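# Pull tablecloth from side table, keep its objects standing

## Task

Remove the tablecloth from the side table and lay it on the big table so that no part of it droops over the big table's edge. Every item that was standing on the side table must finish resting directly on the uncovered side-table surface, still upright as it was and close to its original spot. At the end all grippers must have released and the arms must be withdrawn; anything that stays in place only because a robot is holding it does not count as achieved.

## Robot and tools

Robots: six identical i2rt Big YAM arms named arm1 to arm6. Each has six revolute joints, a two-finger gripper and a wrist camera (armN_cam_wrist). Two fixed room cameras, cam_high and cam_low, also exist. With joints 1 and 6 at zero and the hand level pointing forward, the wrist camera rides on top of the hand looking toward the fingertips. Reach is roughly 1.0 m from the joint 1 axis.

Scene frame: origin on the floor, +z up, lengths in metres. Approximate mounting points on the big table top, with facing angle measured counter-clockwise from +x: arm1 (-0.87, +0.65, 0.72) facing -90 deg; arm2 (-0.87, -0.65, 0.72) facing +90; arm3 (0.00, +0.65, 0.72) facing -90; arm4 (0.00, -0.65, 0.72) facing +90; arm5 (0.87, +0.65, 0.72) facing -90; arm6 (0.87, -0.65, 0.72) facing +90. So arms 1, 3, 5 sit on the +y side looking toward -y, and arms 2, 4, 6 sit opposite looking toward +y. The 'hand' point is midway between the fingertips; the hand z axis runs along the fingers and the fingers open and close along its y axis. No output line prints the true foot pose.

Tool execute_actions: argument 'actions' is a list holding exactly one action object, or empty (empty just returns state and images). The action is keyed by robot name; each robot entry has one key 'joints', an object of absolute joint targets by name, not offsets. Every arm is addressed separately; include only the arms and joints you want to command. Joint names, units, ranges: joint1_rad -2.879 to 2.879 (base yaw, positive counter-clockwise seen from above, 0 = arm stretches the way its foot faces); joint2_rad 0 to 3.141 (shoulder; 0 = upper arm lying back roughly horizontal, increasing lifts it up then forward); joint3_rad 0 to 3.019 (elbow; 0 = forearm folded onto upper arm, increasing opens it); joint4_rad -1.692 to 1.57 (hand pitch, positive tips fingers up); joint5_rad -1.57 to 1.57 (sideways hand swing, positive toward the arm's right); joint6_rad -2.094 to 2.094 (hand roll, positive clockwise seen from behind); gripper_m 0 to 0.093 metres of fingertip gap. Tolerances for counting as reached: ±0.045, ±0.14, ±0.09, ±0.055, ±0.03, ±0.035 rad and ±0.003 m. Each finger pad squeezes up to about 50-62 N (less on some). Optional 'cameras' lists which images to return (names above or 'all'; omitted/null = all; [] = none). An unknown key, name or out-of-range number rejects the whole call with nothing moving. All commanded motions begin together but may finish at different moments; joints run at different speeds, so the hand can sweep a wide, curved path between postures.

Tool wait: 'seconds' from 0 to 10; commands nothing new and returns the same state and images. Tool zoom_image: 'camera' plus 'region' [x0, y0, x1, y1] in pixels of that camera's latest full image, top-left origin, at most 504x504. Tool finished_scene: 'scene' = current scene number; irreversible; its result reports success and may give a new task.

Reading results: joint_positions gives measured angles. joint_status tells how each commanded motion ended. 'off_target' = stopped short and may still push. After 'contact_stop' or 'time_out' the joint holds where it stopped, except that a timed-out joint may keep a target (possibly clipped near its current position) and continue pushing; on_its_own lists such uncommanded behaviour, where 'held at' is the held target, not the actual position. 'joint command not followed' (often with a 'cause:' line) means a self/inter-arm collision check blocked that arm's joint targets; the gripper part still runs, and blocked joints show 'not_followed' and may be retried automatically on later actions until given passable targets. Calls without an action never show this line. Leaving a joint out of a call does not cancel an old target it may still be pushing toward. To relieve pushing, command a joint to its reported position. Tiny target changes may not move a joint at all. A joint holding weight up sags once it stops. A stop in one call cancels the remaining execute_actions, wait and finished_scene calls of that same reply.

Motor heat: holding loads or pushing warms motors. A MOTOR HOT line appears from 85 °C; at 100 °C that arm and its gripper go limp and drop (OVER-TEMPERATURE FAULT), with joint_status showing 'limit_stop_at_motor_heat'; resend targets afterwards.

Avoid: arms pressing hard against each other (ends the run) or striking each other; the collision check can react late and ignores fingers, gripper housings and wrist cameras. Arms do not stop on contact and can push very hard. Do not knock any rigid object over or out of the work area, which fails the task (cloth is exempt). Avoid drops, slips and slams. Before finishing, open grippers and retract arms so nothing depends on them.

Each tool is called after ">>>" by a JSON object that holds its "fn" and its "kwargs".

## Session

>>> {"fn": "execute_actions", "kwargs": {"actions": []}}

Scene clock: 0.00 s.
arm1.joint_positions: joint1_rad=+0.011 joint2_rad=+0.441 joint3_rad=+1.477 joint4_rad=-1.540 joint5_rad=+0.016 joint6_rad=+0.011 gripper_m=+0.095
arm1.joint_status: not commanded
arm1.hand: x=-0.8738 y=+0.5326 z=+1.3540 quat_wxyz=(-0.363, -0.609, -0.608, +0.358) (m; scene frame)
arm2.joint_positions: joint1_rad=+0.005 joint2_rad=+0.436 joint3_rad=+1.463 joint4_rad=-1.545 joint5_rad=+0.016 joint6_rad=+0.012 gripper_m=+0.094
arm2.joint_status: not commanded
arm2.hand: x=-0.8796 y=-0.5321 z=+1.2900 quat_wxyz=(-0.358, +0.617, -0.606, -0.353) (m; scene frame)
arm3.joint_positions: joint1_rad=+0.006 joint2_rad=+0.449 joint3_rad=+1.469 joint4_rad=-1.528 joint5_rad=-0.015 joint6_rad=+0.002 gripper_m=+0.094
arm3.joint_status: not commanded
arm3.hand: x=-0.0021 y=+0.5246 z=+1.2924 quat_wxyz=(-0.358, -0.617, -0.602, +0.359) (m; scene frame)
arm4.joint_positions: joint1_rad=+0.011 joint2_rad=+0.430 joint3_rad=+1.481 joint4_rad=-1.526 joint5_rad=+0.016 joint6_rad=+0.017 gripper_m=+0.095
arm4.joint_status: not commanded
arm4.hand: x=-0.0032 y=-0.5359 z=+1.2898 quat_wxyz=(-0.359, +0.613, -0.594, -0.378) (m; scene frame)
arm5.joint_positions: joint1_rad=-0.012 joint2_rad=+0.426 joint3_rad=+1.468 joint4_rad=-1.529 joint5_rad=+0.015 joint6_rad=+0.009 gripper_m=+0.094
arm5.joint_status: not commanded
arm5.hand: x=+0.8676 y=+0.5391 z=+1.3561 quat_wxyz=(-0.358, -0.616, -0.593, +0.376) (m; scene frame)
arm6.joint_positions: joint1_rad=+0.003 joint2_rad=+0.454 joint3_rad=+1.482 joint4_rad=-1.543 joint5_rad=+0.010 joint6_rad=-0.016 gripper_m=+0.095
arm6.joint_status: not commanded
arm6.hand: x=+0.8676 y=-0.5253 z=+1.3801 quat_wxyz=(-0.356, +0.624, -0.599, -0.354) (m; scene frame)
pictures: arm1_cam_wrist, arm2_cam_wrist, arm3_cam_wrist, arm4_cam_wrist, arm5_cam_wrist, arm6_cam_wrist, cam_high, cam_low
Images, in order (width x height): arm1_cam_wrist 504x504, arm2_cam_wrist 504x504, arm3_cam_wrist 504x504, arm4_cam_wrist 504x504, arm5_cam_wrist 504x504, arm6_cam_wrist 504x504, cam_high 504x504, cam_low 504x504.

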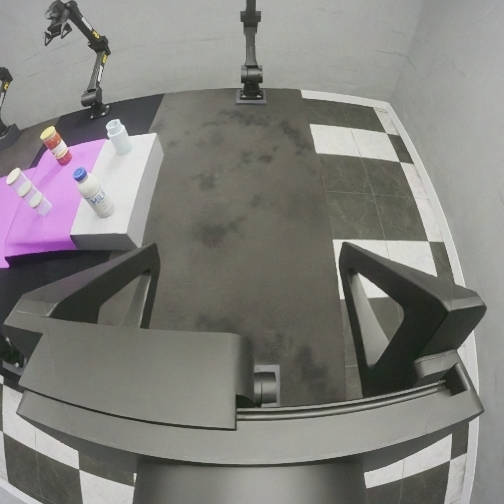

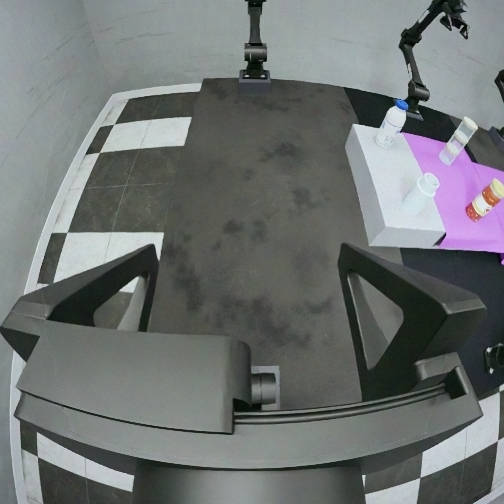

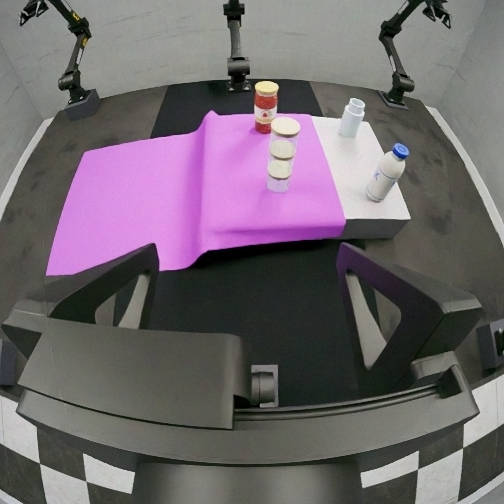

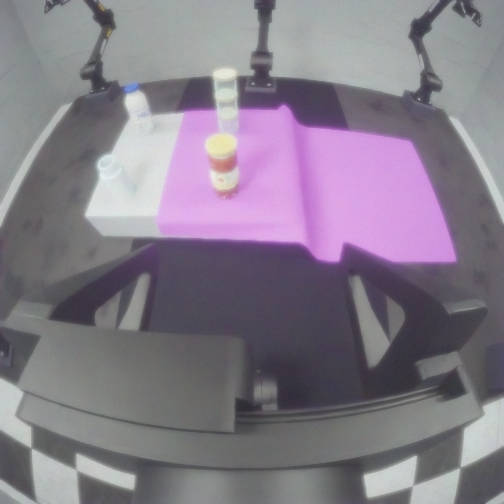

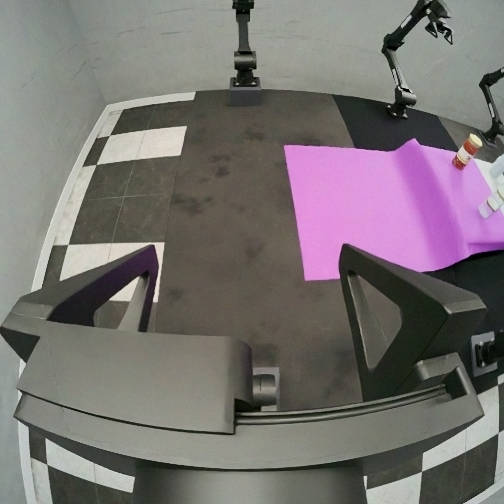

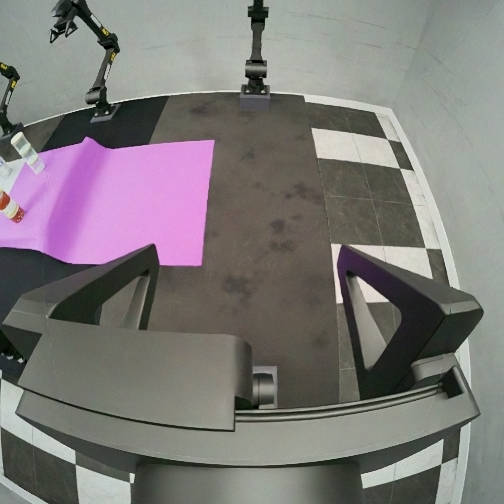

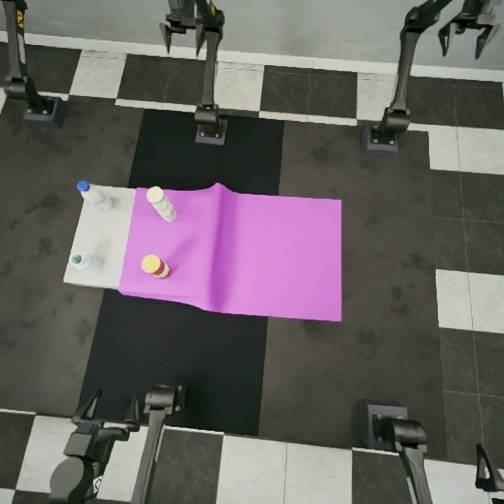

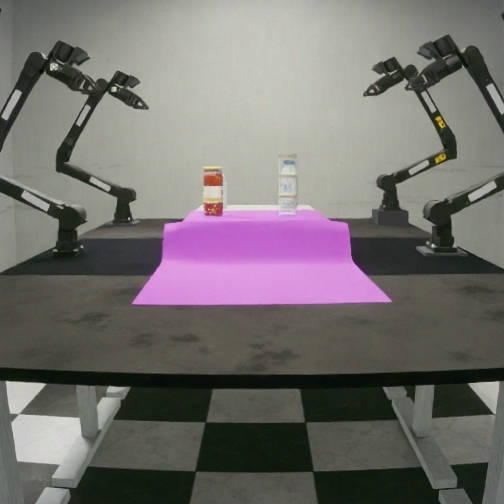

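>>> {"fn": "execute_actions", "kwargs": {"actions": [{"arm3":{"joints":{"joint1_rad":-0.3,"joint2_rad":1.0,"joint3_rad":0.8,"joint4_rad":-0.2}},"arm4":{"joints":{"joint1_rad":0.3,"joint2_rad":1.2,"joint3_rad":0.8,"joint4_rad":0.4}},"arm5":{"joints":{"joint1_rad":-0.5,"joint2_rad":1.5,"joint3_rad":1.4,"joint4_rad":-1.4}},"arm6":{"joints":{"joint1_rad":0.5,"joint2_rad":1.5,"joint3_rad":1.2,"joint4_rad":-1.2}}}], "cameras": ["arm3_cam_wrist","arm4_cam_wrist","cam_high","cam_low"]}}

Scene clock: 2.83 s.
arm1.joint_positions: joint1_rad=+0.011 joint2_rad=+0.441 joint3_rad=+1.477 joint4_rad=-1.540 joint5_rad=+0.016 joint6_rad=+0.011 gripper_m=+0.095
arm1.joint_status: not commanded
arm1.hand: x=-0.8738 y=+0.5326 z=+1.3540 quat_wxyz=(-0.363, -0.609, -0.608, +0.358) (m; scene frame)
arm2.joint_positions: joint1_rad=+0.005 joint2_rad=+0.436 joint3_rad=+1.463 joint4_rad=-1.545 joint5_rad=+0.016 joint6_rad=+0.012 gripper_m=+0.094
arm2.joint_status: not commanded
arm2.hand: x=-0.8796 y=-0.5321 z=+1.2900 quat_wxyz=(-0.358, +0.617, -0.606, -0.353) (m; scene frame)
arm3.joint_positions: joint1_rad=-0.296 joint2_rad=+1.001 joint3_rad=+0.797 joint4_rad=-0.219 joint5_rad=-0.015 joint6_rad=+0.002 gripper_m=+0.094
arm3.joint_status: all done
arm3.hand: x=-0.1531 y=+0.2022 z=+1.0373 quat_wxyz=(-0.320, -0.683, -0.490, +0.438) (m; scene frame)
arm4.joint_positions: joint1_rad=+0.297 joint2_rad=+1.203 joint3_rad=+0.786 joint4_rad=+0.377 joint5_rad=+0.013 joint6_rad=+0.023 gripper_m=+0.095
arm4.joint_status: all done
arm4.hand: x=-0.1817 y=-0.1373 z=+1.0644 quat_wxyz=(-0.395, +0.582, -0.425, -0.569) (m; scene frame)
arm5.joint_positions: joint1_rad=-0.494 joint2_rad=+1.504 joint3_rad=+1.390 joint4_rad=-1.402 joint5_rad=+0.015 joint6_rad=+0.009 gripper_m=+0.094
arm5.joint_status: all done
arm5.hand: x=+0.6474 y=+0.2529 z=+1.0201 quat_wxyz=(-0.009, -0.863, -0.503, +0.032) (m; scene frame)
arm6.joint_positions: joint1_rad=+0.500 joint2_rad=+1.502 joint3_rad=+1.189 joint4_rad=-1.208 joint5_rad=+0.010 joint6_rad=-0.016 gripper_m=+0.095
arm6.joint_status: all done
arm6.hand: x=+0.6508 y=-0.2687 z=+0.9653 quat_wxyz=(-0.016, +0.871, -0.491, -0.018) (m; scene frame)
pictures: arm3_cam_wrist, arm4_cam_wrist, cam_high, cam_low
Images, in order (width x height): arm3_cam_wrist 504x504, arm4_cam_wrist 504x504, cam_high 504x504, cam_low 504x504.

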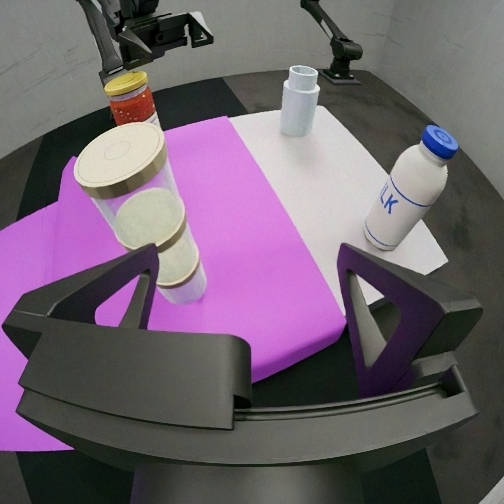

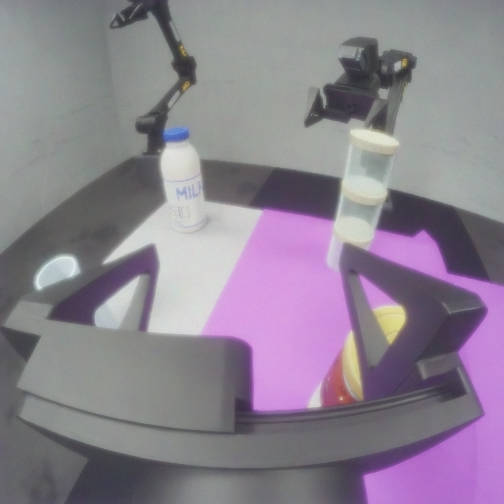

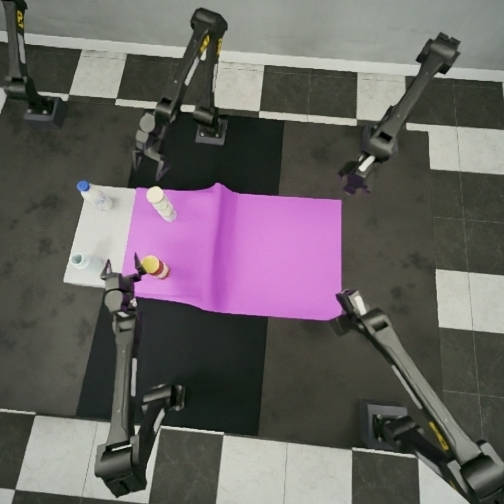

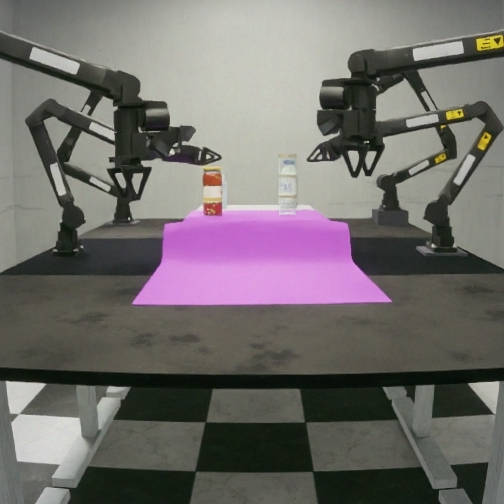

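>>> {"fn": "execute_actions", "kwargs": {"actions": [{"arm3":{"joints":{"joint2_rad":0.65,"joint4_rad":-0.2}},"arm4":{"joints":{"joint2_rad":0.65,"joint4_rad":0.1}}}], "cameras": []}}

>>> {"fn": "execute_actions", "kwargs": {"actions": [{"arm3":{"joints":{"joint1_rad":-0.2,"joint2_rad":0.69,"joint3_rad":0.22,"joint4_rad":0.39}},"arm4":{"joints":{"joint1_rad":0.17,"joint2_rad":0.69,"joint3_rad":0.22,"joint4_rad":0.39}},"arm5":{"joints":{"joint1_rad":-0.9,"joint2_rad":1.9,"joint3_rad":1.75,"joint4_rad":-1.4,"joint6_rad":0.6}},"arm6":{"joints":{"joint1_rad":0.9,"joint2_rad":1.9,"joint3_rad":1.7,"joint4_rad":-1.35,"joint6_rad":-0.6}}}], "cameras": ["arm3_cam_wrist","arm4_cam_wrist","cam_high","cam_low"]}}

Scene clock: 7.00 s.
arm1.joint_positions: joint1_rad=+0.011 joint2_rad=+0.441 joint3_rad=+1.477 joint4_rad=-1.540 joint5_rad=+0.016 joint6_rad=+0.011 gripper_m=+0.095
arm1.joint_status: not commanded
arm1.hand: x=-0.8738 y=+0.5326 z=+1.3540 quat_wxyz=(-0.363, -0.609, -0.608, +0.358) (m; scene frame)
arm2.joint_positions: joint1_rad=+0.005 joint2_rad=+0.436 joint3_rad=+1.463 joint4_rad=-1.545 joint5_rad=+0.016 joint6_rad=+0.012 gripper_m=+0.094
arm2.joint_status: not commanded
arm2.hand: x=-0.8796 y=-0.5321 z=+1.2900 quat_wxyz=(-0.358, +0.617, -0.606, -0.353) (m; scene frame)
arm3.joint_positions: joint1_rad=-0.296 joint2_rad=+0.650 joint3_rad=+0.797 joint4_rad=-0.211 joint5_rad=-0.015 joint6_rad=+0.002 gripper_m=+0.094
arm3.joint_status: all done
arm3.hand: x=-0.1243 y=+0.2855 z=+1.1838 quat_wxyz=(-0.401, -0.592, -0.427, +0.553) (m; scene frame)
arm4.joint_positions: joint1_rad=+0.297 joint2_rad=+0.641 joint3_rad=+0.786 joint4_rad=+0.110 joint5_rad=+0.013 joint6_rad=+0.023 gripper_m=+0.095
arm4.joint_status: all done
arm4.hand: x=-0.1244 y=-0.2961 z=+1.2490 quat_wxyz=(-0.450, +0.493, -0.362, -0.651) (m; scene frame)
arm5.joint_positions: joint1_rad=-0.494 joint2_rad=+1.504 joint3_rad=+1.390 joint4_rad=-1.402 joint5_rad=+0.015 joint6_rad=+0.009 gripper_m=+0.094
arm5.joint_status: not commanded
arm5.hand: x=+0.6474 y=+0.2529 z=+1.0201 quat_wxyz=(-0.009, -0.863, -0.503, +0.032) (m; scene frame)
arm6.joint_positions: joint1_rad=+0.500 joint2_rad=+1.502 joint3_rad=+1.189 joint4_rad=-1.208 joint5_rad=+0.010 joint6_rad=-0.016 gripper_m=+0.095
arm6.joint_status: not commanded
arm6.hand: x=+0.6508 y=-0.2687 z=+0.9653 quat_wxyz=(-0.016, +0.871, -0.491, -0.018) (m; scene frame)
pictures: none
No camera images: the call's "cameras" was empty. Leave "cameras" out to get every camera's image.

Scene clock: 8.60 s.
arm1.joint_positions: joint1_rad=+0.011 joint2_rad=+0.441 joint3_rad=+1.477 joint4_rad=-1.540 joint5_rad=+0.016 joint6_rad=+0.011 gripper_m=+0.095
arm1.joint_status: not commanded
arm1.hand: x=-0.8738 y=+0.5326 z=+1.3540 quat_wxyz=(-0.363, -0.609, -0.608, +0.358) (m; scene frame)
arm2.joint_positions: joint1_rad=+0.005 joint2_rad=+0.436 joint3_rad=+1.463 joint4_rad=-1.545 joint5_rad=+0.016 joint6_rad=+0.012 gripper_m=+0.094
arm2.joint_status: not commanded
arm2.hand: x=-0.8796 y=-0.5321 z=+1.2900 quat_wxyz=(-0.358, +0.617, -0.606, -0.353) (m; scene frame)
arm3.joint_positions: joint1_rad=-0.201 joint2_rad=+0.691 joint3_rad=+0.222 joint4_rad=+0.370 joint5_rad=-0.015 joint6_rad=+0.002 gripper_m=+0.094
arm3.joint_status: all done
arm3.hand: x=-0.0829 y=+0.3008 z=+0.9574 quat_wxyz=(-0.420, -0.580, -0.462, +0.524) (m; scene frame)
arm4.joint_positions: joint1_rad=+0.173 joint2_rad=+0.686 joint3_rad=+0.215 joint4_rad=+0.367 joint5_rad=+0.014 joint6_rad=+0.023 gripper_m=+0.095
arm4.joint_status: all done
arm4.hand: x=-0.0756 y=-0.3012 z=+0.9447 quat_wxyz=(-0.416, +0.572, -0.474, -0.525) (m; scene frame)
arm5.joint_positions: joint1_rad=-0.906 joint2_rad=+1.908 joint3_rad=+1.699 joint4_rad=-1.398 joint5_rad=+0.015 joint6_rad=+0.589 gripper_m=+0.094
arm5.joint_status: all done
arm5.hand: x=+0.4122 y=+0.3029 z=+0.9370 quat_wxyz=(+0.013, -0.999, -0.033, -0.008) (m; scene frame)
arm6.joint_positions: joint1_rad=+0.903 joint2_rad=+1.909 joint3_rad=+1.661 joint4_rad=-1.343 joint5_rad=+0.009 joint6_rad=-0.592 gripper_m=+0.095
arm6.joint_status: all done
arm6.hand: x=+0.4085 y=-0.3031 z=+0.9410 quat_wxyz=(+0.004, +1.000, -0.024, +0.012) (m; scene frame)
pictures: arm3_cam_wrist, arm4_cam_wrist, cam_high, cam_low
Images, in order (width x height): arm3_cam_wrist 504x504, arm4_cam_wrist 504x504, cam_high 504x504, cam_low 504x504.

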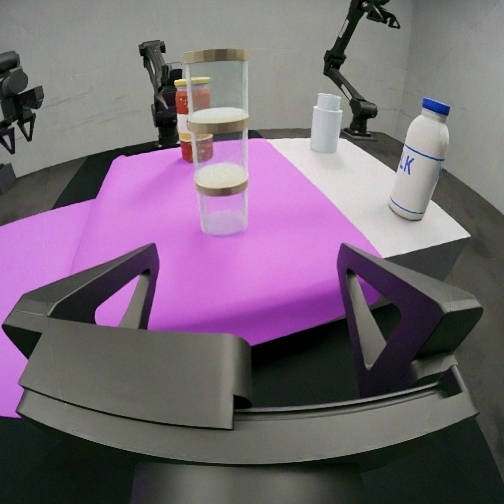

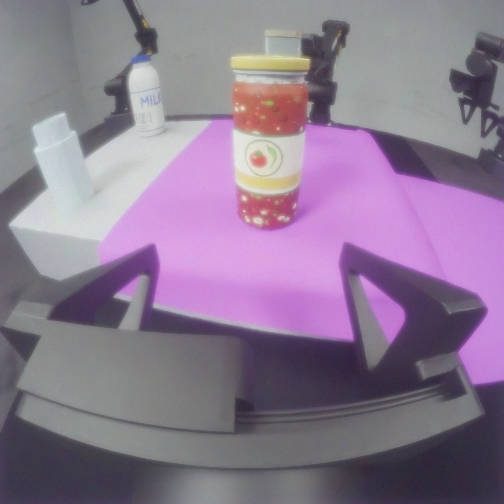

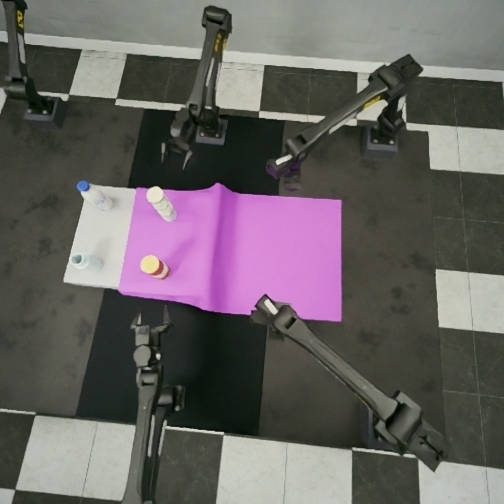

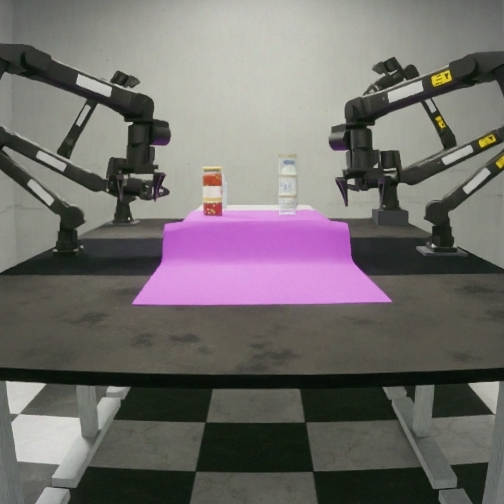

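>>> {"fn": "execute_actions", "kwargs": {"actions": [{"arm3":{"joints":{"joint1_rad":-0.125,"joint2_rad":1.2,"joint3_rad":0.19,"joint4_rad":0.92}},"arm4":{"joints":{"joint1_rad":0.12,"joint2_rad":1.2,"joint3_rad":0.2,"joint4_rad":0.93}},"arm5":{"joints":{"joint1_rad":-0.84,"joint2_rad":2.3,"joint3_rad":1.95,"joint4_rad":-1.12,"joint6_rad":0.65}},"arm6":{"joints":{"joint1_rad":0.84,"joint2_rad":2.3,"joint3_rad":1.9,"joint4_rad":-1.07,"joint6_rad":-0.65}}}], "cameras": ["arm3_cam_wrist","arm4_cam_wrist","cam_high","cam_low"]}}

Scene clock: 11.67 s.
arm1.joint_positions: joint1_rad=+0.011 joint2_rad=+0.441 joint3_rad=+1.477 joint4_rad=-1.540 joint5_rad=+0.016 joint6_rad=+0.011 gripper_m=+0.095
arm1.joint_status: not commanded
arm1.hand: x=-0.8738 y=+0.5326 z=+1.3540 quat_wxyz=(-0.363, -0.609, -0.608, +0.358) (m; scene frame)
arm2.joint_positions: joint1_rad=+0.005 joint2_rad=+0.436 joint3_rad=+1.463 joint4_rad=-1.545 joint5_rad=+0.016 joint6_rad=+0.012 gripper_m=+0.094
arm2.joint_status: not commanded
arm2.hand: x=-0.8796 y=-0.5321 z=+1.2900 quat_wxyz=(-0.358, +0.617, -0.606, -0.353) (m; scene frame)
arm3.joint_positions: joint1_rad=-0.129 joint2_rad=+1.201 joint3_rad=+0.196 joint4_rad=+0.901 joint5_rad=-0.015 joint6_rad=+0.002 gripper_m=+0.094
arm3.joint_status: all done
arm3.hand: x=-0.0638 y=+0.2573 z=+0.8903 quat_wxyz=(-0.437, -0.565, -0.483, +0.507) (m; scene frame)
arm4.joint_positions: joint1_rad=+0.127 joint2_rad=+1.194 joint3_rad=+0.204 joint4_rad=+0.907 joint5_rad=+0.014 joint6_rad=+0.023 gripper_m=+0.095
arm4.joint_status: all done
arm4.hand: x=-0.0670 y=-0.2552 z=+0.8884 quat_wxyz=(-0.433, +0.555, -0.483, -0.521) (m; scene frame)
arm5.joint_positions: joint1_rad=-0.837 joint2_rad=+2.299 joint3_rad=+1.927 joint4_rad=-1.128 joint5_rad=+0.015 joint6_rad=+0.640 gripper_m=+0.094
arm5.joint_status: all done
arm5.hand: x=+0.3445 y=+0.1906 z=+0.7817 quat_wxyz=(-0.020, -0.998, -0.041, +0.035) (m; scene frame)
arm6.joint_positions: joint1_rad=+0.834 joint2_rad=+2.321 joint3_rad=+1.873 joint4_rad=-1.078 joint5_rad=+0.009 joint6_rad=-0.642 gripper_m=+0.095
arm6.joint_status: all done
arm6.hand: x=+0.3518 y=-0.2026 z=+0.7647 quat_wxyz=(-0.016, +0.999, -0.034, -0.014) (m; scene frame)
pictures: arm3_cam_wrist, arm4_cam_wrist, cam_high, cam_low
Images, in order (width x height): arm3_cam_wrist 504x504, arm4_cam_wrist 504x504, cam_high 504x504, cam_low 504x504.

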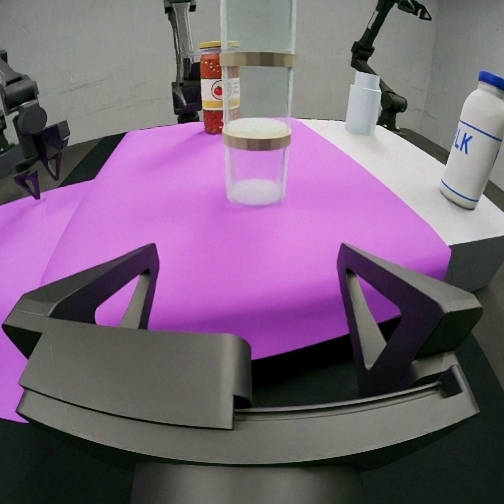

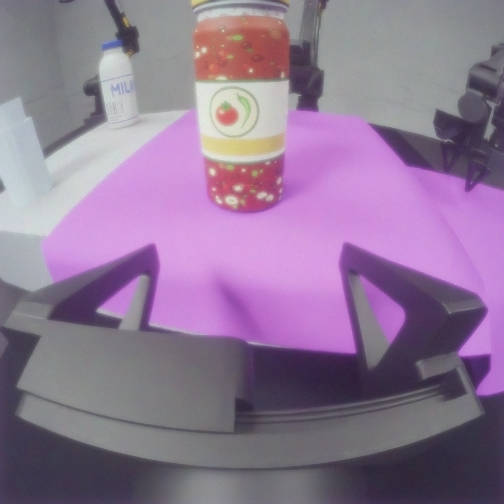

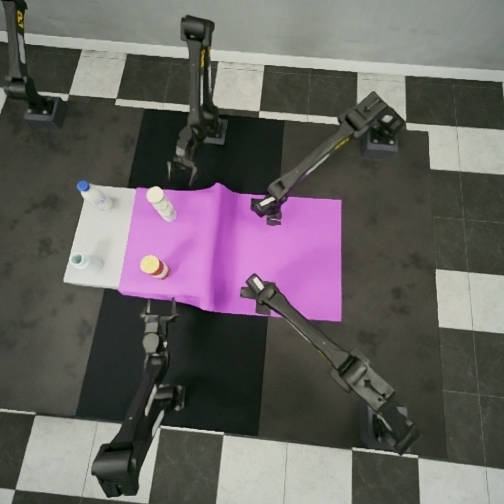

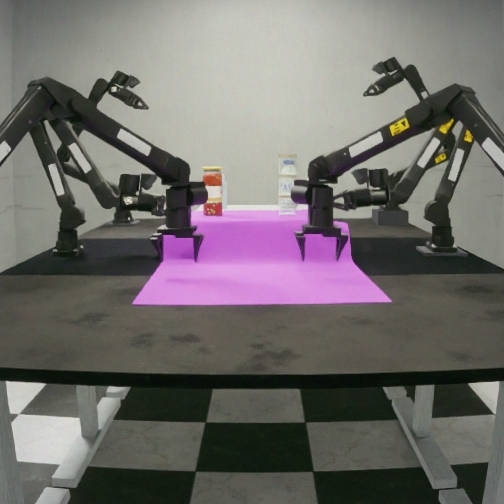

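>>> {"fn": "execute_actions", "kwargs": {"actions": [{"arm3":{"joints":{"joint1_rad":-0.14,"joint2_rad":1.52,"joint3_rad":0.51,"joint4_rad":0.93}},"arm4":{"joints":{"joint1_rad":0.138,"joint2_rad":1.52,"joint3_rad":0.52,"joint4_rad":0.93}},"arm5":{"joints":{"joint2_rad":2.395}},"arm6":{"joints":{"joint2_rad":2.375}}}], "cameras": ["arm3_cam_wrist","arm4_cam_wrist","cam_high","cam_low"]}}

Scene clock: 13.30 s.
arm1.joint_positions: joint1_rad=+0.011 joint2_rad=+0.441 joint3_rad=+1.477 joint4_rad=-1.540 joint5_rad=+0.016 joint6_rad=+0.011 gripper_m=+0.095
arm1.joint_status: not commanded
arm1.hand: x=-0.8738 y=+0.5326 z=+1.3540 quat_wxyz=(-0.363, -0.609, -0.608, +0.358) (m; scene frame)
arm2.joint_positions: joint1_rad=+0.005 joint2_rad=+0.436 joint3_rad=+1.463 joint4_rad=-1.545 joint5_rad=+0.016 joint6_rad=+0.012 gripper_m=+0.094
arm2.joint_status: not commanded
arm2.hand: x=-0.8796 y=-0.5321 z=+1.2900 quat_wxyz=(-0.358, +0.617, -0.606, -0.353) (m; scene frame)
arm3.joint_positions: joint1_rad=-0.130 joint2_rad=+1.521 joint3_rad=+0.478 joint4_rad=+0.914 joint5_rad=-0.015 joint6_rad=+0.002 gripper_m=+0.094
arm3.joint_status: all done
arm3.hand: x=-0.0823 y=+0.1495 z=+0.8803 quat_wxyz=(-0.431, -0.571, -0.489, +0.499) (m; scene frame)
arm4.joint_positions: joint1_rad=+0.127 joint2_rad=+1.510 joint3_rad=+0.495 joint4_rad=+0.913 joint5_rad=+0.015 joint6_rad=+0.020 gripper_m=+0.095
arm4.joint_status: all done
arm4.hand: x=-0.0865 y=-0.1443 z=+0.8834 quat_wxyz=(-0.430, +0.561, -0.487, -0.514) (m; scene frame)
arm5.joint_positions: joint1_rad=-0.839 joint2_rad=+2.359 joint3_rad=+1.937 joint4_rad=-1.124 joint5_rad=+0.013 joint6_rad=+0.641 gripper_m=+0.094
arm5.joint_status: all done
arm5.hand: x=+0.3477 y=+0.1944 z=+0.7450 quat_wxyz=(-0.006, -0.999, -0.040, +0.017) (m; scene frame)
arm6.joint_positions: joint1_rad=+0.834 joint2_rad=+2.368 joint3_rad=+1.873 joint4_rad=-1.078 joint5_rad=+0.009 joint6_rad=-0.642 gripper_m=+0.095
arm6.joint_status: all done
arm6.hand: x=+0.3589 y=-0.2087 z=+0.7336 quat_wxyz=(-0.001, +0.999, -0.034, +0.005) (m; scene frame)
pictures: arm3_cam_wrist, arm4_cam_wrist, cam_high, cam_low
Images, in order (width x height): arm3_cam_wrist 504x504, arm4_cam_wrist 504x504, cam_high 504x504, cam_low 504x504.

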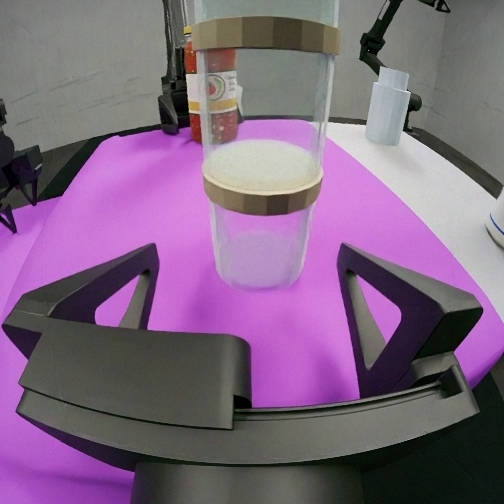

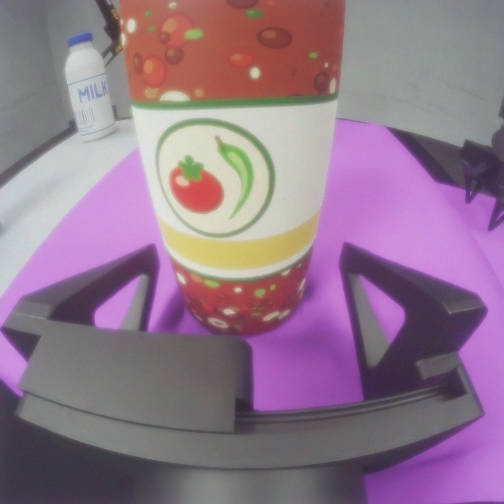

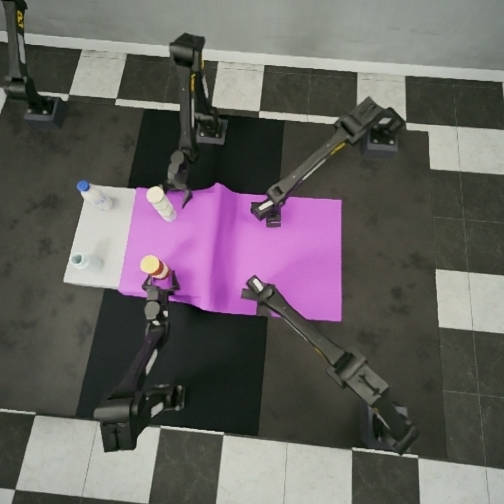

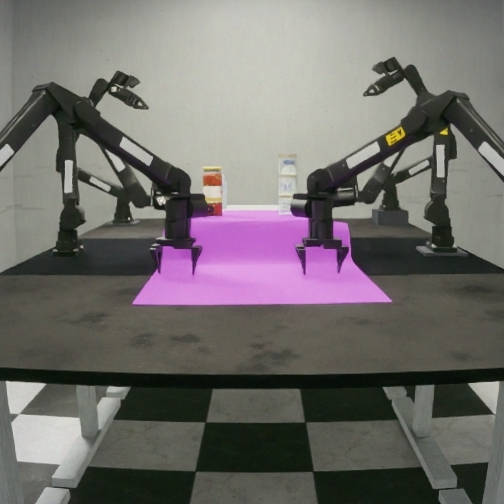

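>>> {"fn": "execute_actions", "kwargs": {"actions": [{"arm3":{"joints":{"joint1_rad":-0.165,"joint2_rad":1.68,"joint3_rad":0.72,"joint4_rad":0.89}},"arm4":{"joints":{"joint1_rad":0.165,"joint2_rad":1.61,"joint3_rad":0.64,"joint4_rad":0.92}},"arm5":{"joints":{"joint2_rad":2.44}},"arm6":{"joints":{"joint2_rad":2.405}}}], "cameras": ["arm3_cam_wrist","arm4_cam_wrist","cam_low"]}}

Scene clock: 14.77 s.
arm1.joint_positions: joint1_rad=+0.011 joint2_rad=+0.441 joint3_rad=+1.477 joint4_rad=-1.540 joint5_rad=+0.016 joint6_rad=+0.011 gripper_m=+0.095
arm1.joint_status: not commanded
arm1.hand: x=-0.8738 y=+0.5326 z=+1.3540 quat_wxyz=(-0.363, -0.609, -0.608, +0.358) (m; scene frame)
arm2.joint_positions: joint1_rad=+0.005 joint2_rad=+0.436 joint3_rad=+1.463 joint4_rad=-1.545 joint5_rad=+0.016 joint6_rad=+0.012 gripper_m=+0.094
arm2.joint_status: not commanded
arm2.hand: x=-0.8796 y=-0.5321 z=+1.2900 quat_wxyz=(-0.358, +0.617, -0.606, -0.353) (m; scene frame)
arm3.joint_positions: joint1_rad=-0.160 joint2_rad=+1.687 joint3_rad=+0.679 joint4_rad=+0.894 joint5_rad=-0.015 joint6_rad=+0.002 gripper_m=+0.094
arm3.joint_status: all done
arm3.hand: x=-0.1119 y=+0.0793 z=+0.8780 quat_wxyz=(-0.427, -0.574, -0.476, +0.511) (m; scene frame)
arm4.joint_positions: joint1_rad=+0.158 joint2_rad=+1.602 joint3_rad=+0.604 joint4_rad=+0.913 joint5_rad=+0.016 joint6_rad=+0.019 gripper_m=+0.095
arm4.joint_status: all done
arm4.hand: x=-0.1103 y=-0.1074 z=+0.8856 quat_wxyz=(-0.426, +0.564, -0.474, -0.526) (m; scene frame)
arm5.joint_positions: joint1_rad=-0.839 joint2_rad=+2.360 joint3_rad=+1.937 joint4_rad=-1.124 joint5_rad=+0.013 joint6_rad=+0.641 gripper_m=+0.094
arm5.joint_status: all done
arm5.hand: x=+0.3479 y=+0.1946 z=+0.7439 quat_wxyz=(-0.006, -0.999, -0.040, +0.016) (m; scene frame)
arm6.joint_positions: joint1_rad=+0.835 joint2_rad=+2.372 joint3_rad=+1.873 joint4_rad=-1.077 joint5_rad=+0.010 joint6_rad=-0.643 gripper_m=+0.095
arm6.joint_status: all done
arm6.hand: x=+0.3592 y=-0.2091 z=+0.7311 quat_wxyz=(-0.001, +0.999, -0.033, +0.006) (m; scene frame)
pictures: arm3_cam_wrist, arm4_cam_wrist, cam_low
Images, in order (width x height): arm3_cam_wrist 504x504, arm4_cam_wrist 504x504, cam_low 504x504.

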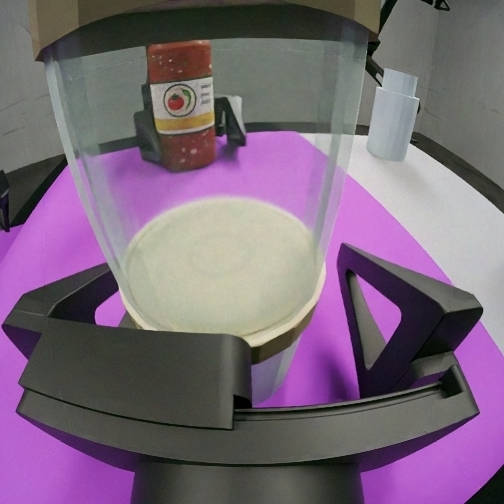

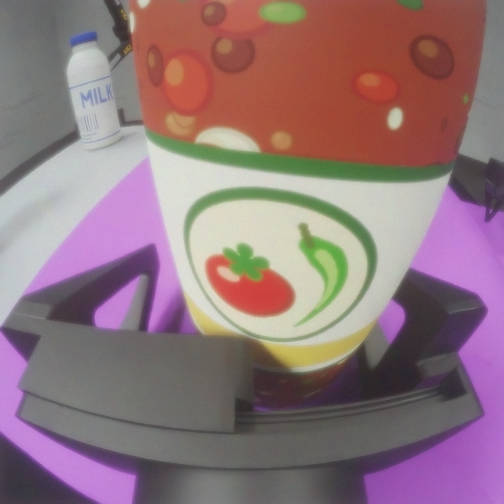

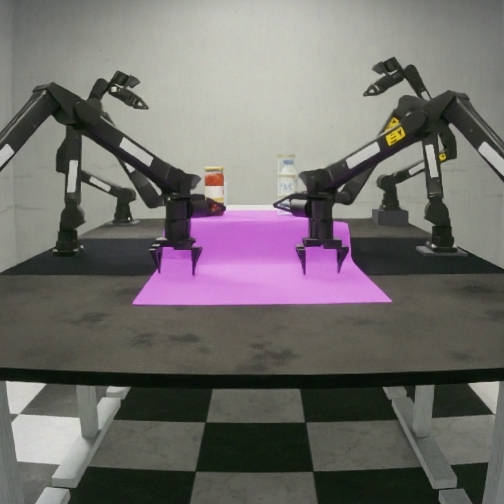

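>>> {"fn": "execute_actions", "kwargs": {"actions": [{"arm3":{"joints":{"joint1_rad":-0.135,"gripper_m":0.0}},"arm4":{"joints":{"joint1_rad":0.13,"gripper_m":0.0}},"arm5":{"joints":{"gripper_m":0}},"arm6":{"joints":{"gripper_m":0}}}], "cameras": []}}

>>> {"fn": "execute_actions", "kwargs": {"actions": [{"arm3":{"joints":{"joint3_rad":0.86,"joint4_rad":0.75}},"arm4":{"joints":{"joint3_rad":0.78,"joint4_rad":0.77}},"arm5":{"joints":{"joint2_rad":2.28}},"arm6":{"joints":{"joint2_rad":2.28}}}], "cameras": ["arm3_cam_wrist","arm5_cam_wrist","cam_high","cam_low"]}}

Scene clock: 16.37 s.
arm1.joint_positions: joint1_rad=+0.011 joint2_rad=+0.441 joint3_rad=+1.477 joint4_rad=-1.540 joint5_rad=+0.016 joint6_rad=+0.011 gripper_m=+0.095
arm1.joint_status: not commanded
arm1.hand: x=-0.8738 y=+0.5326 z=+1.3540 quat_wxyz=(-0.363, -0.609, -0.608, +0.358) (m; scene frame)
arm2.joint_positions: joint1_rad=+0.005 joint2_rad=+0.436 joint3_rad=+1.463 joint4_rad=-1.545 joint5_rad=+0.016 joint6_rad=+0.012 gripper_m=+0.094
arm2.joint_status: not commanded
arm2.hand: x=-0.8796 y=-0.5321 z=+1.2900 quat_wxyz=(-0.358, +0.617, -0.606, -0.353) (m; scene frame)
arm3.joint_positions: joint1_rad=-0.146 joint2_rad=+1.687 joint3_rad=+0.679 joint4_rad=+0.894 joint5_rad=-0.015 joint6_rad=+0.001 gripper_m=+0.057
arm3.joint_status: gripper_m off_target (ended at +0.057, target +0.000); the others done
arm3.hand: x=-0.1042 y=+0.0779 z=+0.8780 quat_wxyz=(-0.430, -0.571, -0.480, +0.508) (m; scene frame)
arm4.joint_positions: joint1_rad=+0.143 joint2_rad=+1.602 joint3_rad=+0.604 joint4_rad=+0.913 joint5_rad=+0.015 joint6_rad=+0.016 gripper_m=+0.065
arm4.joint_status: gripper_m off_target (ended at +0.065, target +0.000); the others done
arm4.hand: x=-0.1024 y=-0.1059 z=+0.8856 quat_wxyz=(-0.430, +0.561, -0.477, -0.522) (m; scene frame)
arm5.joint_positions: joint1_rad=-0.839 joint2_rad=+2.361 joint3_rad=+1.937 joint4_rad=-1.124 joint5_rad=+0.015 joint6_rad=+0.641 gripper_m=+0.001
arm5.joint_status: all done
arm5.hand: x=+0.3476 y=+0.1946 z=+0.7437 quat_wxyz=(-0.005, -0.999, -0.040, +0.017) (m; scene frame)
arm6.joint_positions: joint1_rad=+0.835 joint2_rad=+2.372 joint3_rad=+1.873 joint4_rad=-1.074 joint5_rad=+0.013 joint6_rad=-0.643 gripper_m=+0.001
arm6.joint_status: all done
arm6.hand: x=+0.3589 y=-0.2082 z=+0.7311 quat_wxyz=(-0.003, +0.999, -0.033, +0.006) (m; scene frame)
pictures: none
No camera images: the call's "cameras" was empty. Leave "cameras" out to get every camera's image.

Scene clock: 17.57 s.
arm1.joint_positions: joint1_rad=+0.011 joint2_rad=+0.441 joint3_rad=+1.477 joint4_rad=-1.540 joint5_rad=+0.016 joint6_rad=+0.011 gripper_m=+0.095
arm1.joint_status: not commanded
arm1.hand: x=-0.8738 y=+0.5326 z=+1.3540 quat_wxyz=(-0.363, -0.609, -0.608, +0.358) (m; scene frame)
arm2.joint_positions: joint1_rad=+0.005 joint2_rad=+0.436 joint3_rad=+1.463 joint4_rad=-1.545 joint5_rad=+0.016 joint6_rad=+0.012 gripper_m=+0.094
arm2.joint_status: not commanded
arm2.hand: x=-0.8796 y=-0.5321 z=+1.2900 quat_wxyz=(-0.358, +0.617, -0.606, -0.353) (m; scene frame)
arm3.joint_positions: joint1_rad=-0.145 joint2_rad=+1.699 joint3_rad=+0.789 joint4_rad=+0.739 joint5_rad=-0.015 joint6_rad=+0.001 gripper_m=+0.057
arm3.joint_status: all done
arm3.hand: x=-0.1097 y=+0.0453 z=+0.8837 quat_wxyz=(-0.416, -0.585, -0.493, +0.491) (m; scene frame)
arm4.joint_positions: joint1_rad=+0.141 joint2_rad=+1.624 joint3_rad=+0.714 joint4_rad=+0.762 joint5_rad=+0.015 joint6_rad=+0.016 gripper_m=+0.065
arm4.joint_status: all done
arm4.hand: x=-0.1075 y=-0.0724 z=+0.8877 quat_wxyz=(-0.416, +0.577, -0.491, -0.503) (m; scene frame)
arm5.joint_positions: joint1_rad=-0.839 joint2_rad=+2.267 joint3_rad=+1.937 joint4_rad=-1.124 joint5_rad=+0.015 joint6_rad=+0.641 gripper_m=+0.001
arm5.joint_status: all done
arm5.hand: x=+0.3371 y=+0.1855 z=+0.8080 quat_wxyz=(-0.035, -0.997, -0.039, +0.053) (m; scene frame)
arm6.joint_positions: joint1_rad=+0.835 joint2_rad=+2.284 joint3_rad=+1.873 joint4_rad=-1.074 joint5_rad=+0.013 joint6_rad=-0.643 gripper_m=+0.001
arm6.joint_status: all done
arm6.hand: x=+0.3465 y=-0.1975 z=+0.7892 quat_wxyz=(-0.030, +0.999, -0.033, -0.028) (m; scene frame)
pictures: arm3_cam_wrist, arm5_cam_wrist, cam_high, cam_low
Images, in order (width x height): arm3_cam_wrist 504x504, arm5_cam_wrist 504x504, cam_high 504x504, cam_low 504x504.

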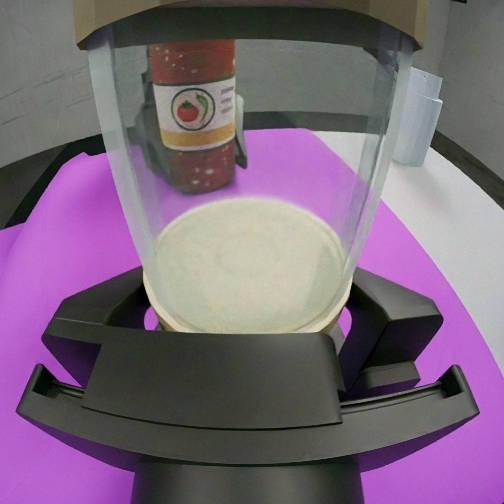

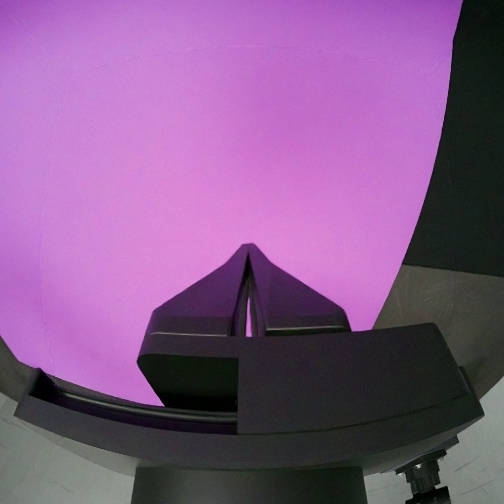

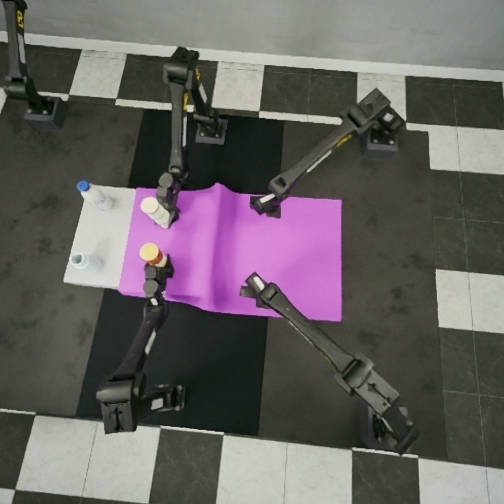

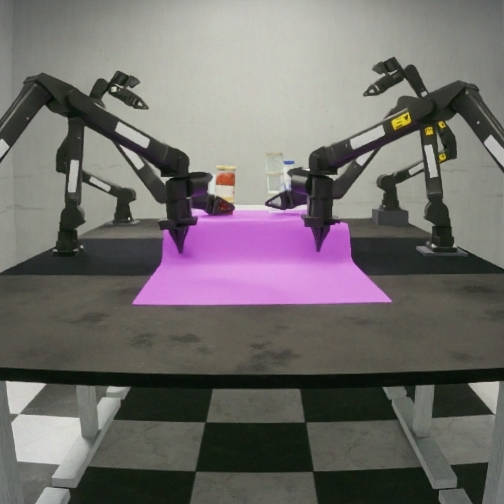

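>>> {"fn": "execute_actions", "kwargs": {"actions": [{"arm3":{"joints":{"joint2_rad":1.52,"joint4_rad":0.63}},"arm4":{"joints":{"joint2_rad":1.43,"joint4_rad":0.63}},"arm5":{"joints":{"joint2_rad":2.5,"gripper_m":0.06}},"arm6":{"joints":{"joint2_rad":2.46,"gripper_m":0.06}}}], "cameras": []}}

>>> {"fn": "execute_actions", "kwargs": {"actions": [{"arm5":{"joints":{"gripper_m":0}},"arm6":{"joints":{"gripper_m":0}}}], "cameras": ["arm6_cam_wrist","arm5_cam_wrist","cam_low"]}}

Scene clock: 19.93 s.
arm1.joint_positions: joint1_rad=+0.011 joint2_rad=+0.441 joint3_rad=+1.477 joint4_rad=-1.540 joint5_rad=+0.016 joint6_rad=+0.011 gripper_m=+0.095
arm1.joint_status: not commanded
arm1.hand: x=-0.8738 y=+0.5326 z=+1.3540 quat_wxyz=(-0.363, -0.609, -0.608, +0.358) (m; scene frame)
arm2.joint_positions: joint1_rad=+0.005 joint2_rad=+0.436 joint3_rad=+1.463 joint4_rad=-1.545 joint5_rad=+0.016 joint6_rad=+0.012 gripper_m=+0.094
arm2.joint_status: not commanded
arm2.hand: x=-0.8796 y=-0.5321 z=+1.2900 quat_wxyz=(-0.358, +0.617, -0.606, -0.353) (m; scene frame)
arm3.joint_positions: joint1_rad=-0.145 joint2_rad=+1.539 joint3_rad=+0.789 joint4_rad=+0.619 joint5_rad=-0.015 joint6_rad=+0.001 gripper_m=+0.057
arm3.joint_status: all done
arm3.hand: x=-0.1073 y=+0.0585 z=+0.9487 quat_wxyz=(-0.426, -0.575, -0.484, +0.503) (m; scene frame)
arm4.joint_positions: joint1_rad=+0.141 joint2_rad=+1.473 joint3_rad=+0.717 joint4_rad=+0.603 joint5_rad=+0.015 joint6_rad=+0.016 gripper_m=+0.065
arm4.joint_status: all done
arm4.hand: x=-0.1049 y=-0.0860 z=+0.9348 quat_wxyz=(-0.415, +0.578, -0.492, -0.502) (m; scene frame)
arm5.joint_positions: joint1_rad=-0.838 joint2_rad=+2.386 joint3_rad=+1.982 joint4_rad=-1.117 joint5_rad=+0.017 joint6_rad=+0.644 gripper_m=+0.060
arm5.joint_status: all done
arm5.hand: x=+0.3368 y=+0.1848 z=+0.7427 quat_wxyz=(-0.012, -0.999, -0.039, +0.027) (m; scene frame)
arm6.joint_positions: joint1_rad=+0.836 joint2_rad=+2.394 joint3_rad=+1.909 joint4_rad=-1.070 joint5_rad=+0.011 joint6_rad=-0.644 gripper_m=+0.060
arm6.joint_status: all done
arm6.hand: x=+0.3492 y=-0.2015 z=+0.7292 quat_wxyz=(-0.008, +0.999, -0.032, -0.002) (m; scene frame)
pictures: none
No camera images: the call's "cameras" was empty. Leave "cameras" out to get every camera's image.

Scene clock: 20.57 s.
arm1.joint_positions: joint1_rad=+0.011 joint2_rad=+0.441 joint3_rad=+1.477 joint4_rad=-1.540 joint5_rad=+0.016 joint6_rad=+0.011 gripper_m=+0.095
arm1.joint_status: not commanded
arm1.hand: x=-0.8738 y=+0.5326 z=+1.3540 quat_wxyz=(-0.363, -0.609, -0.608, +0.358) (m; scene frame)
arm2.joint_positions: joint1_rad=+0.005 joint2_rad=+0.436 joint3_rad=+1.463 joint4_rad=-1.545 joint5_rad=+0.016 joint6_rad=+0.012 gripper_m=+0.094
arm2.joint_status: not commanded
arm2.hand: x=-0.8796 y=-0.5321 z=+1.2900 quat_wxyz=(-0.358, +0.617, -0.606, -0.353) (m; scene frame)
arm3.joint_positions: joint1_rad=-0.145 joint2_rad=+1.539 joint3_rad=+0.789 joint4_rad=+0.619 joint5_rad=-0.015 joint6_rad=+0.001 gripper_m=+0.057
arm3.joint_status: not commanded
arm3.hand: x=-0.1073 y=+0.0585 z=+0.9487 quat_wxyz=(-0.426, -0.575, -0.484, +0.503) (m; scene frame)
arm4.joint_positions: joint1_rad=+0.141 joint2_rad=+1.473 joint3_rad=+0.717 joint4_rad=+0.603 joint5_rad=+0.015 joint6_rad=+0.016 gripper_m=+0.065
arm4.joint_status: not commanded
arm4.hand: x=-0.1049 y=-0.0860 z=+0.9348 quat_wxyz=(-0.415, +0.578, -0.492, -0.502) (m; scene frame)
arm5.joint_positions: joint1_rad=-0.843 joint2_rad=+2.386 joint3_rad=+1.982 joint4_rad=-1.126 joint5_rad=+0.022 joint6_rad=+0.644 gripper_m=+0.001
arm5.joint_status: all done
arm5.hand: x=+0.3352 y=+0.1898 z=+0.7426 quat_wxyz=(-0.007, -0.999, -0.036, +0.026) (m; scene frame)
arm6.joint_positions: joint1_rad=+0.838 joint2_rad=+2.394 joint3_rad=+1.909 joint4_rad=-1.071 joint5_rad=+0.007 joint6_rad=-0.644 gripper_m=+0.001
arm6.joint_status: all done
arm6.hand: x=+0.3481 y=-0.2032 z=+0.7292 quat_wxyz=(-0.006, +1.000, -0.031, -0.003) (m; scene frame)
pictures: arm5_cam_wrist, arm6_cam_wrist, cam_low
Images, in order (width x height): arm5_cam_wrist 504x504, arm6_cam_wrist 504x504, cam_low 504x504.

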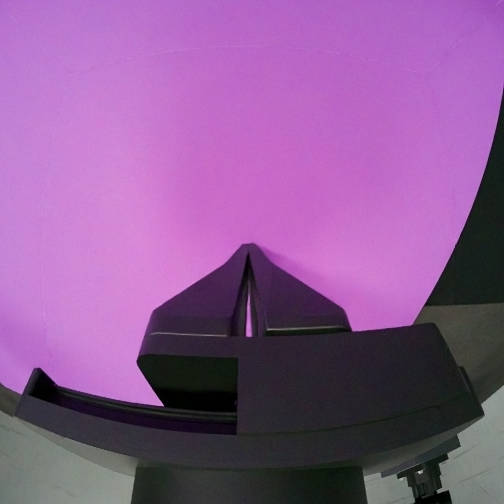

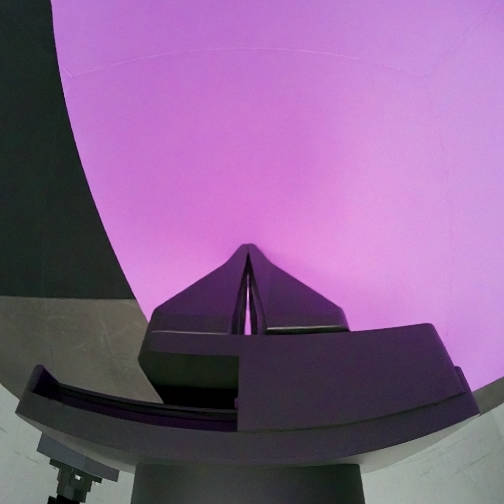

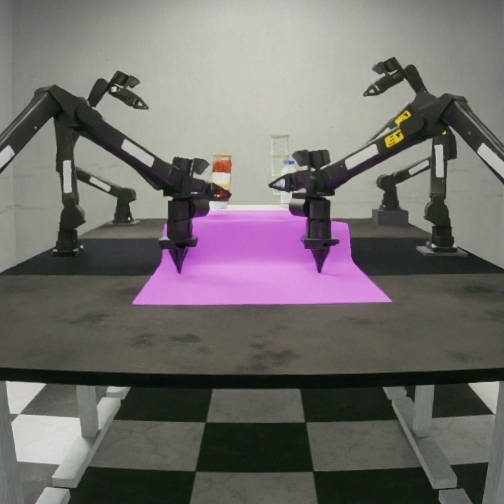

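>>> {"fn": "execute_actions", "kwargs": {"actions": [{"arm3":{"joints":{"joint1_rad":-0.33}},"arm4":{"joints":{"joint1_rad":0.33}},"arm5":{"joints":{"joint1_rad":-1.08,"joint2_rad":2.3,"joint3_rad":2.22,"joint4_rad":-0.95,"joint6_rad":0.9,"gripper_m":0.09}},"arm6":{"joints":{"joint1_rad":1.08,"joint2_rad":2.3,"joint3_rad":2.18,"joint4_rad":-0.92,"joint6_rad":-0.9,"gripper_m":0.09}}}], "cameras": ["arm6_cam_wrist","arm5_cam_wrist","cam_low","cam_high"]}}

Scene clock: 23.13 s.
arm1.joint_positions: joint1_rad=+0.011 joint2_rad=+0.441 joint3_rad=+1.477 joint4_rad=-1.540 joint5_rad=+0.016 joint6_rad=+0.011 gripper_m=+0.095
arm1.joint_status: not commanded
arm1.hand: x=-0.8738 y=+0.5326 z=+1.3540 quat_wxyz=(-0.363, -0.609, -0.608, +0.358) (m; scene frame)
arm2.joint_positions: joint1_rad=+0.005 joint2_rad=+0.436 joint3_rad=+1.463 joint4_rad=-1.545 joint5_rad=+0.016 joint6_rad=+0.012 gripper_m=+0.094
arm2.joint_status: not commanded
arm2.hand: x=-0.8796 y=-0.5321 z=+1.2900 quat_wxyz=(-0.358, +0.617, -0.606, -0.353) (m; scene frame)
arm3.joint_positions: joint1_rad=-0.335 joint2_rad=+1.539 joint3_rad=+0.789 joint4_rad=+0.619 joint5_rad=-0.013 joint6_rad=+0.001 gripper_m=+0.057
arm3.joint_status: all done
arm3.hand: x=-0.2174 y=+0.0895 z=+0.9486 quat_wxyz=(-0.376, -0.619, -0.427, +0.541) (m; scene frame)
arm4.joint_positions: joint1_rad=+0.337 joint2_rad=+1.473 joint3_rad=+0.717 joint4_rad=+0.603 joint5_rad=+0.014 joint6_rad=+0.016 gripper_m=+0.065
arm4.joint_status: all done
arm4.hand: x=-0.2129 y=-0.1174 z=+0.9348 quat_wxyz=(-0.364, +0.624, -0.433, -0.540) (m; scene frame)
arm5.joint_positions: joint1_rad=-1.071 joint2_rad=+2.282 joint3_rad=+2.194 joint4_rad=-0.955 joint5_rad=+0.017 joint6_rad=+0.890 gripper_m=+0.090
arm5.joint_status: all done
arm5.hand: x=+0.1410 y=+0.2662 z=+0.9257 quat_wxyz=(-0.164, -0.944, +0.194, +0.209) (m; scene frame)
arm6.joint_positions: joint1_rad=+1.073 joint2_rad=+2.286 joint3_rad=+2.157 joint4_rad=-0.925 joint5_rad=+0.008 joint6_rad=-0.892 gripper_m=+0.090
arm6.joint_status: all done
arm6.hand: x=+0.1381 y=-0.2754 z=+0.9240 quat_wxyz=(-0.163, +0.946, +0.201, -0.196) (m; scene frame)
pictures: arm5_cam_wrist, arm6_cam_wrist, cam_high, cam_low
Images, in order (width x height): arm5_cam_wrist 504x504, arm6_cam_wrist 504x504, cam_high 504x504, cam_low 504x504.

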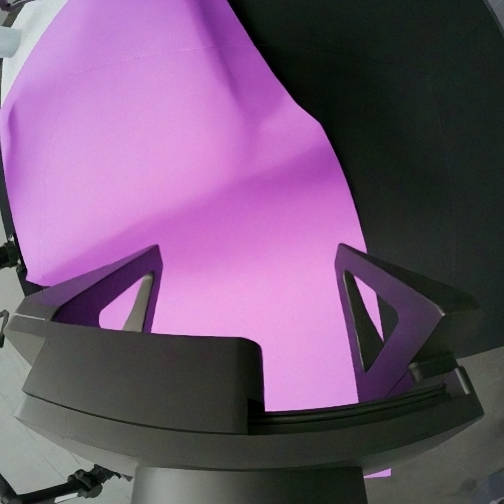

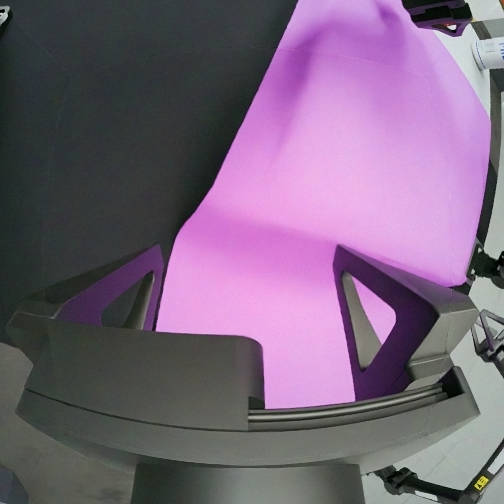

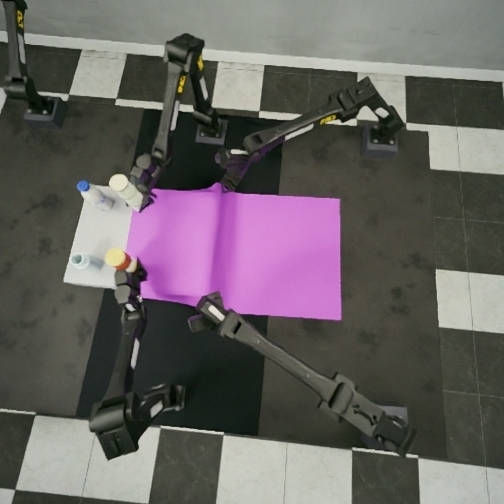

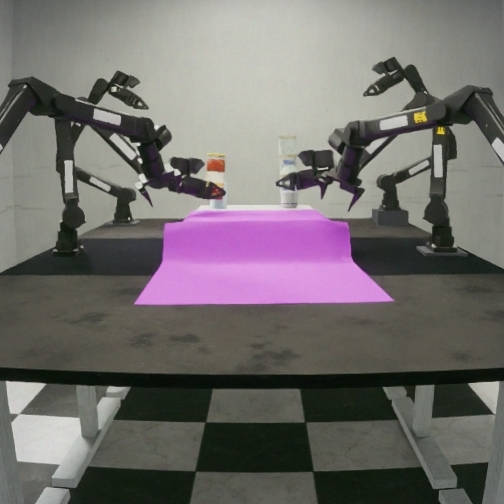

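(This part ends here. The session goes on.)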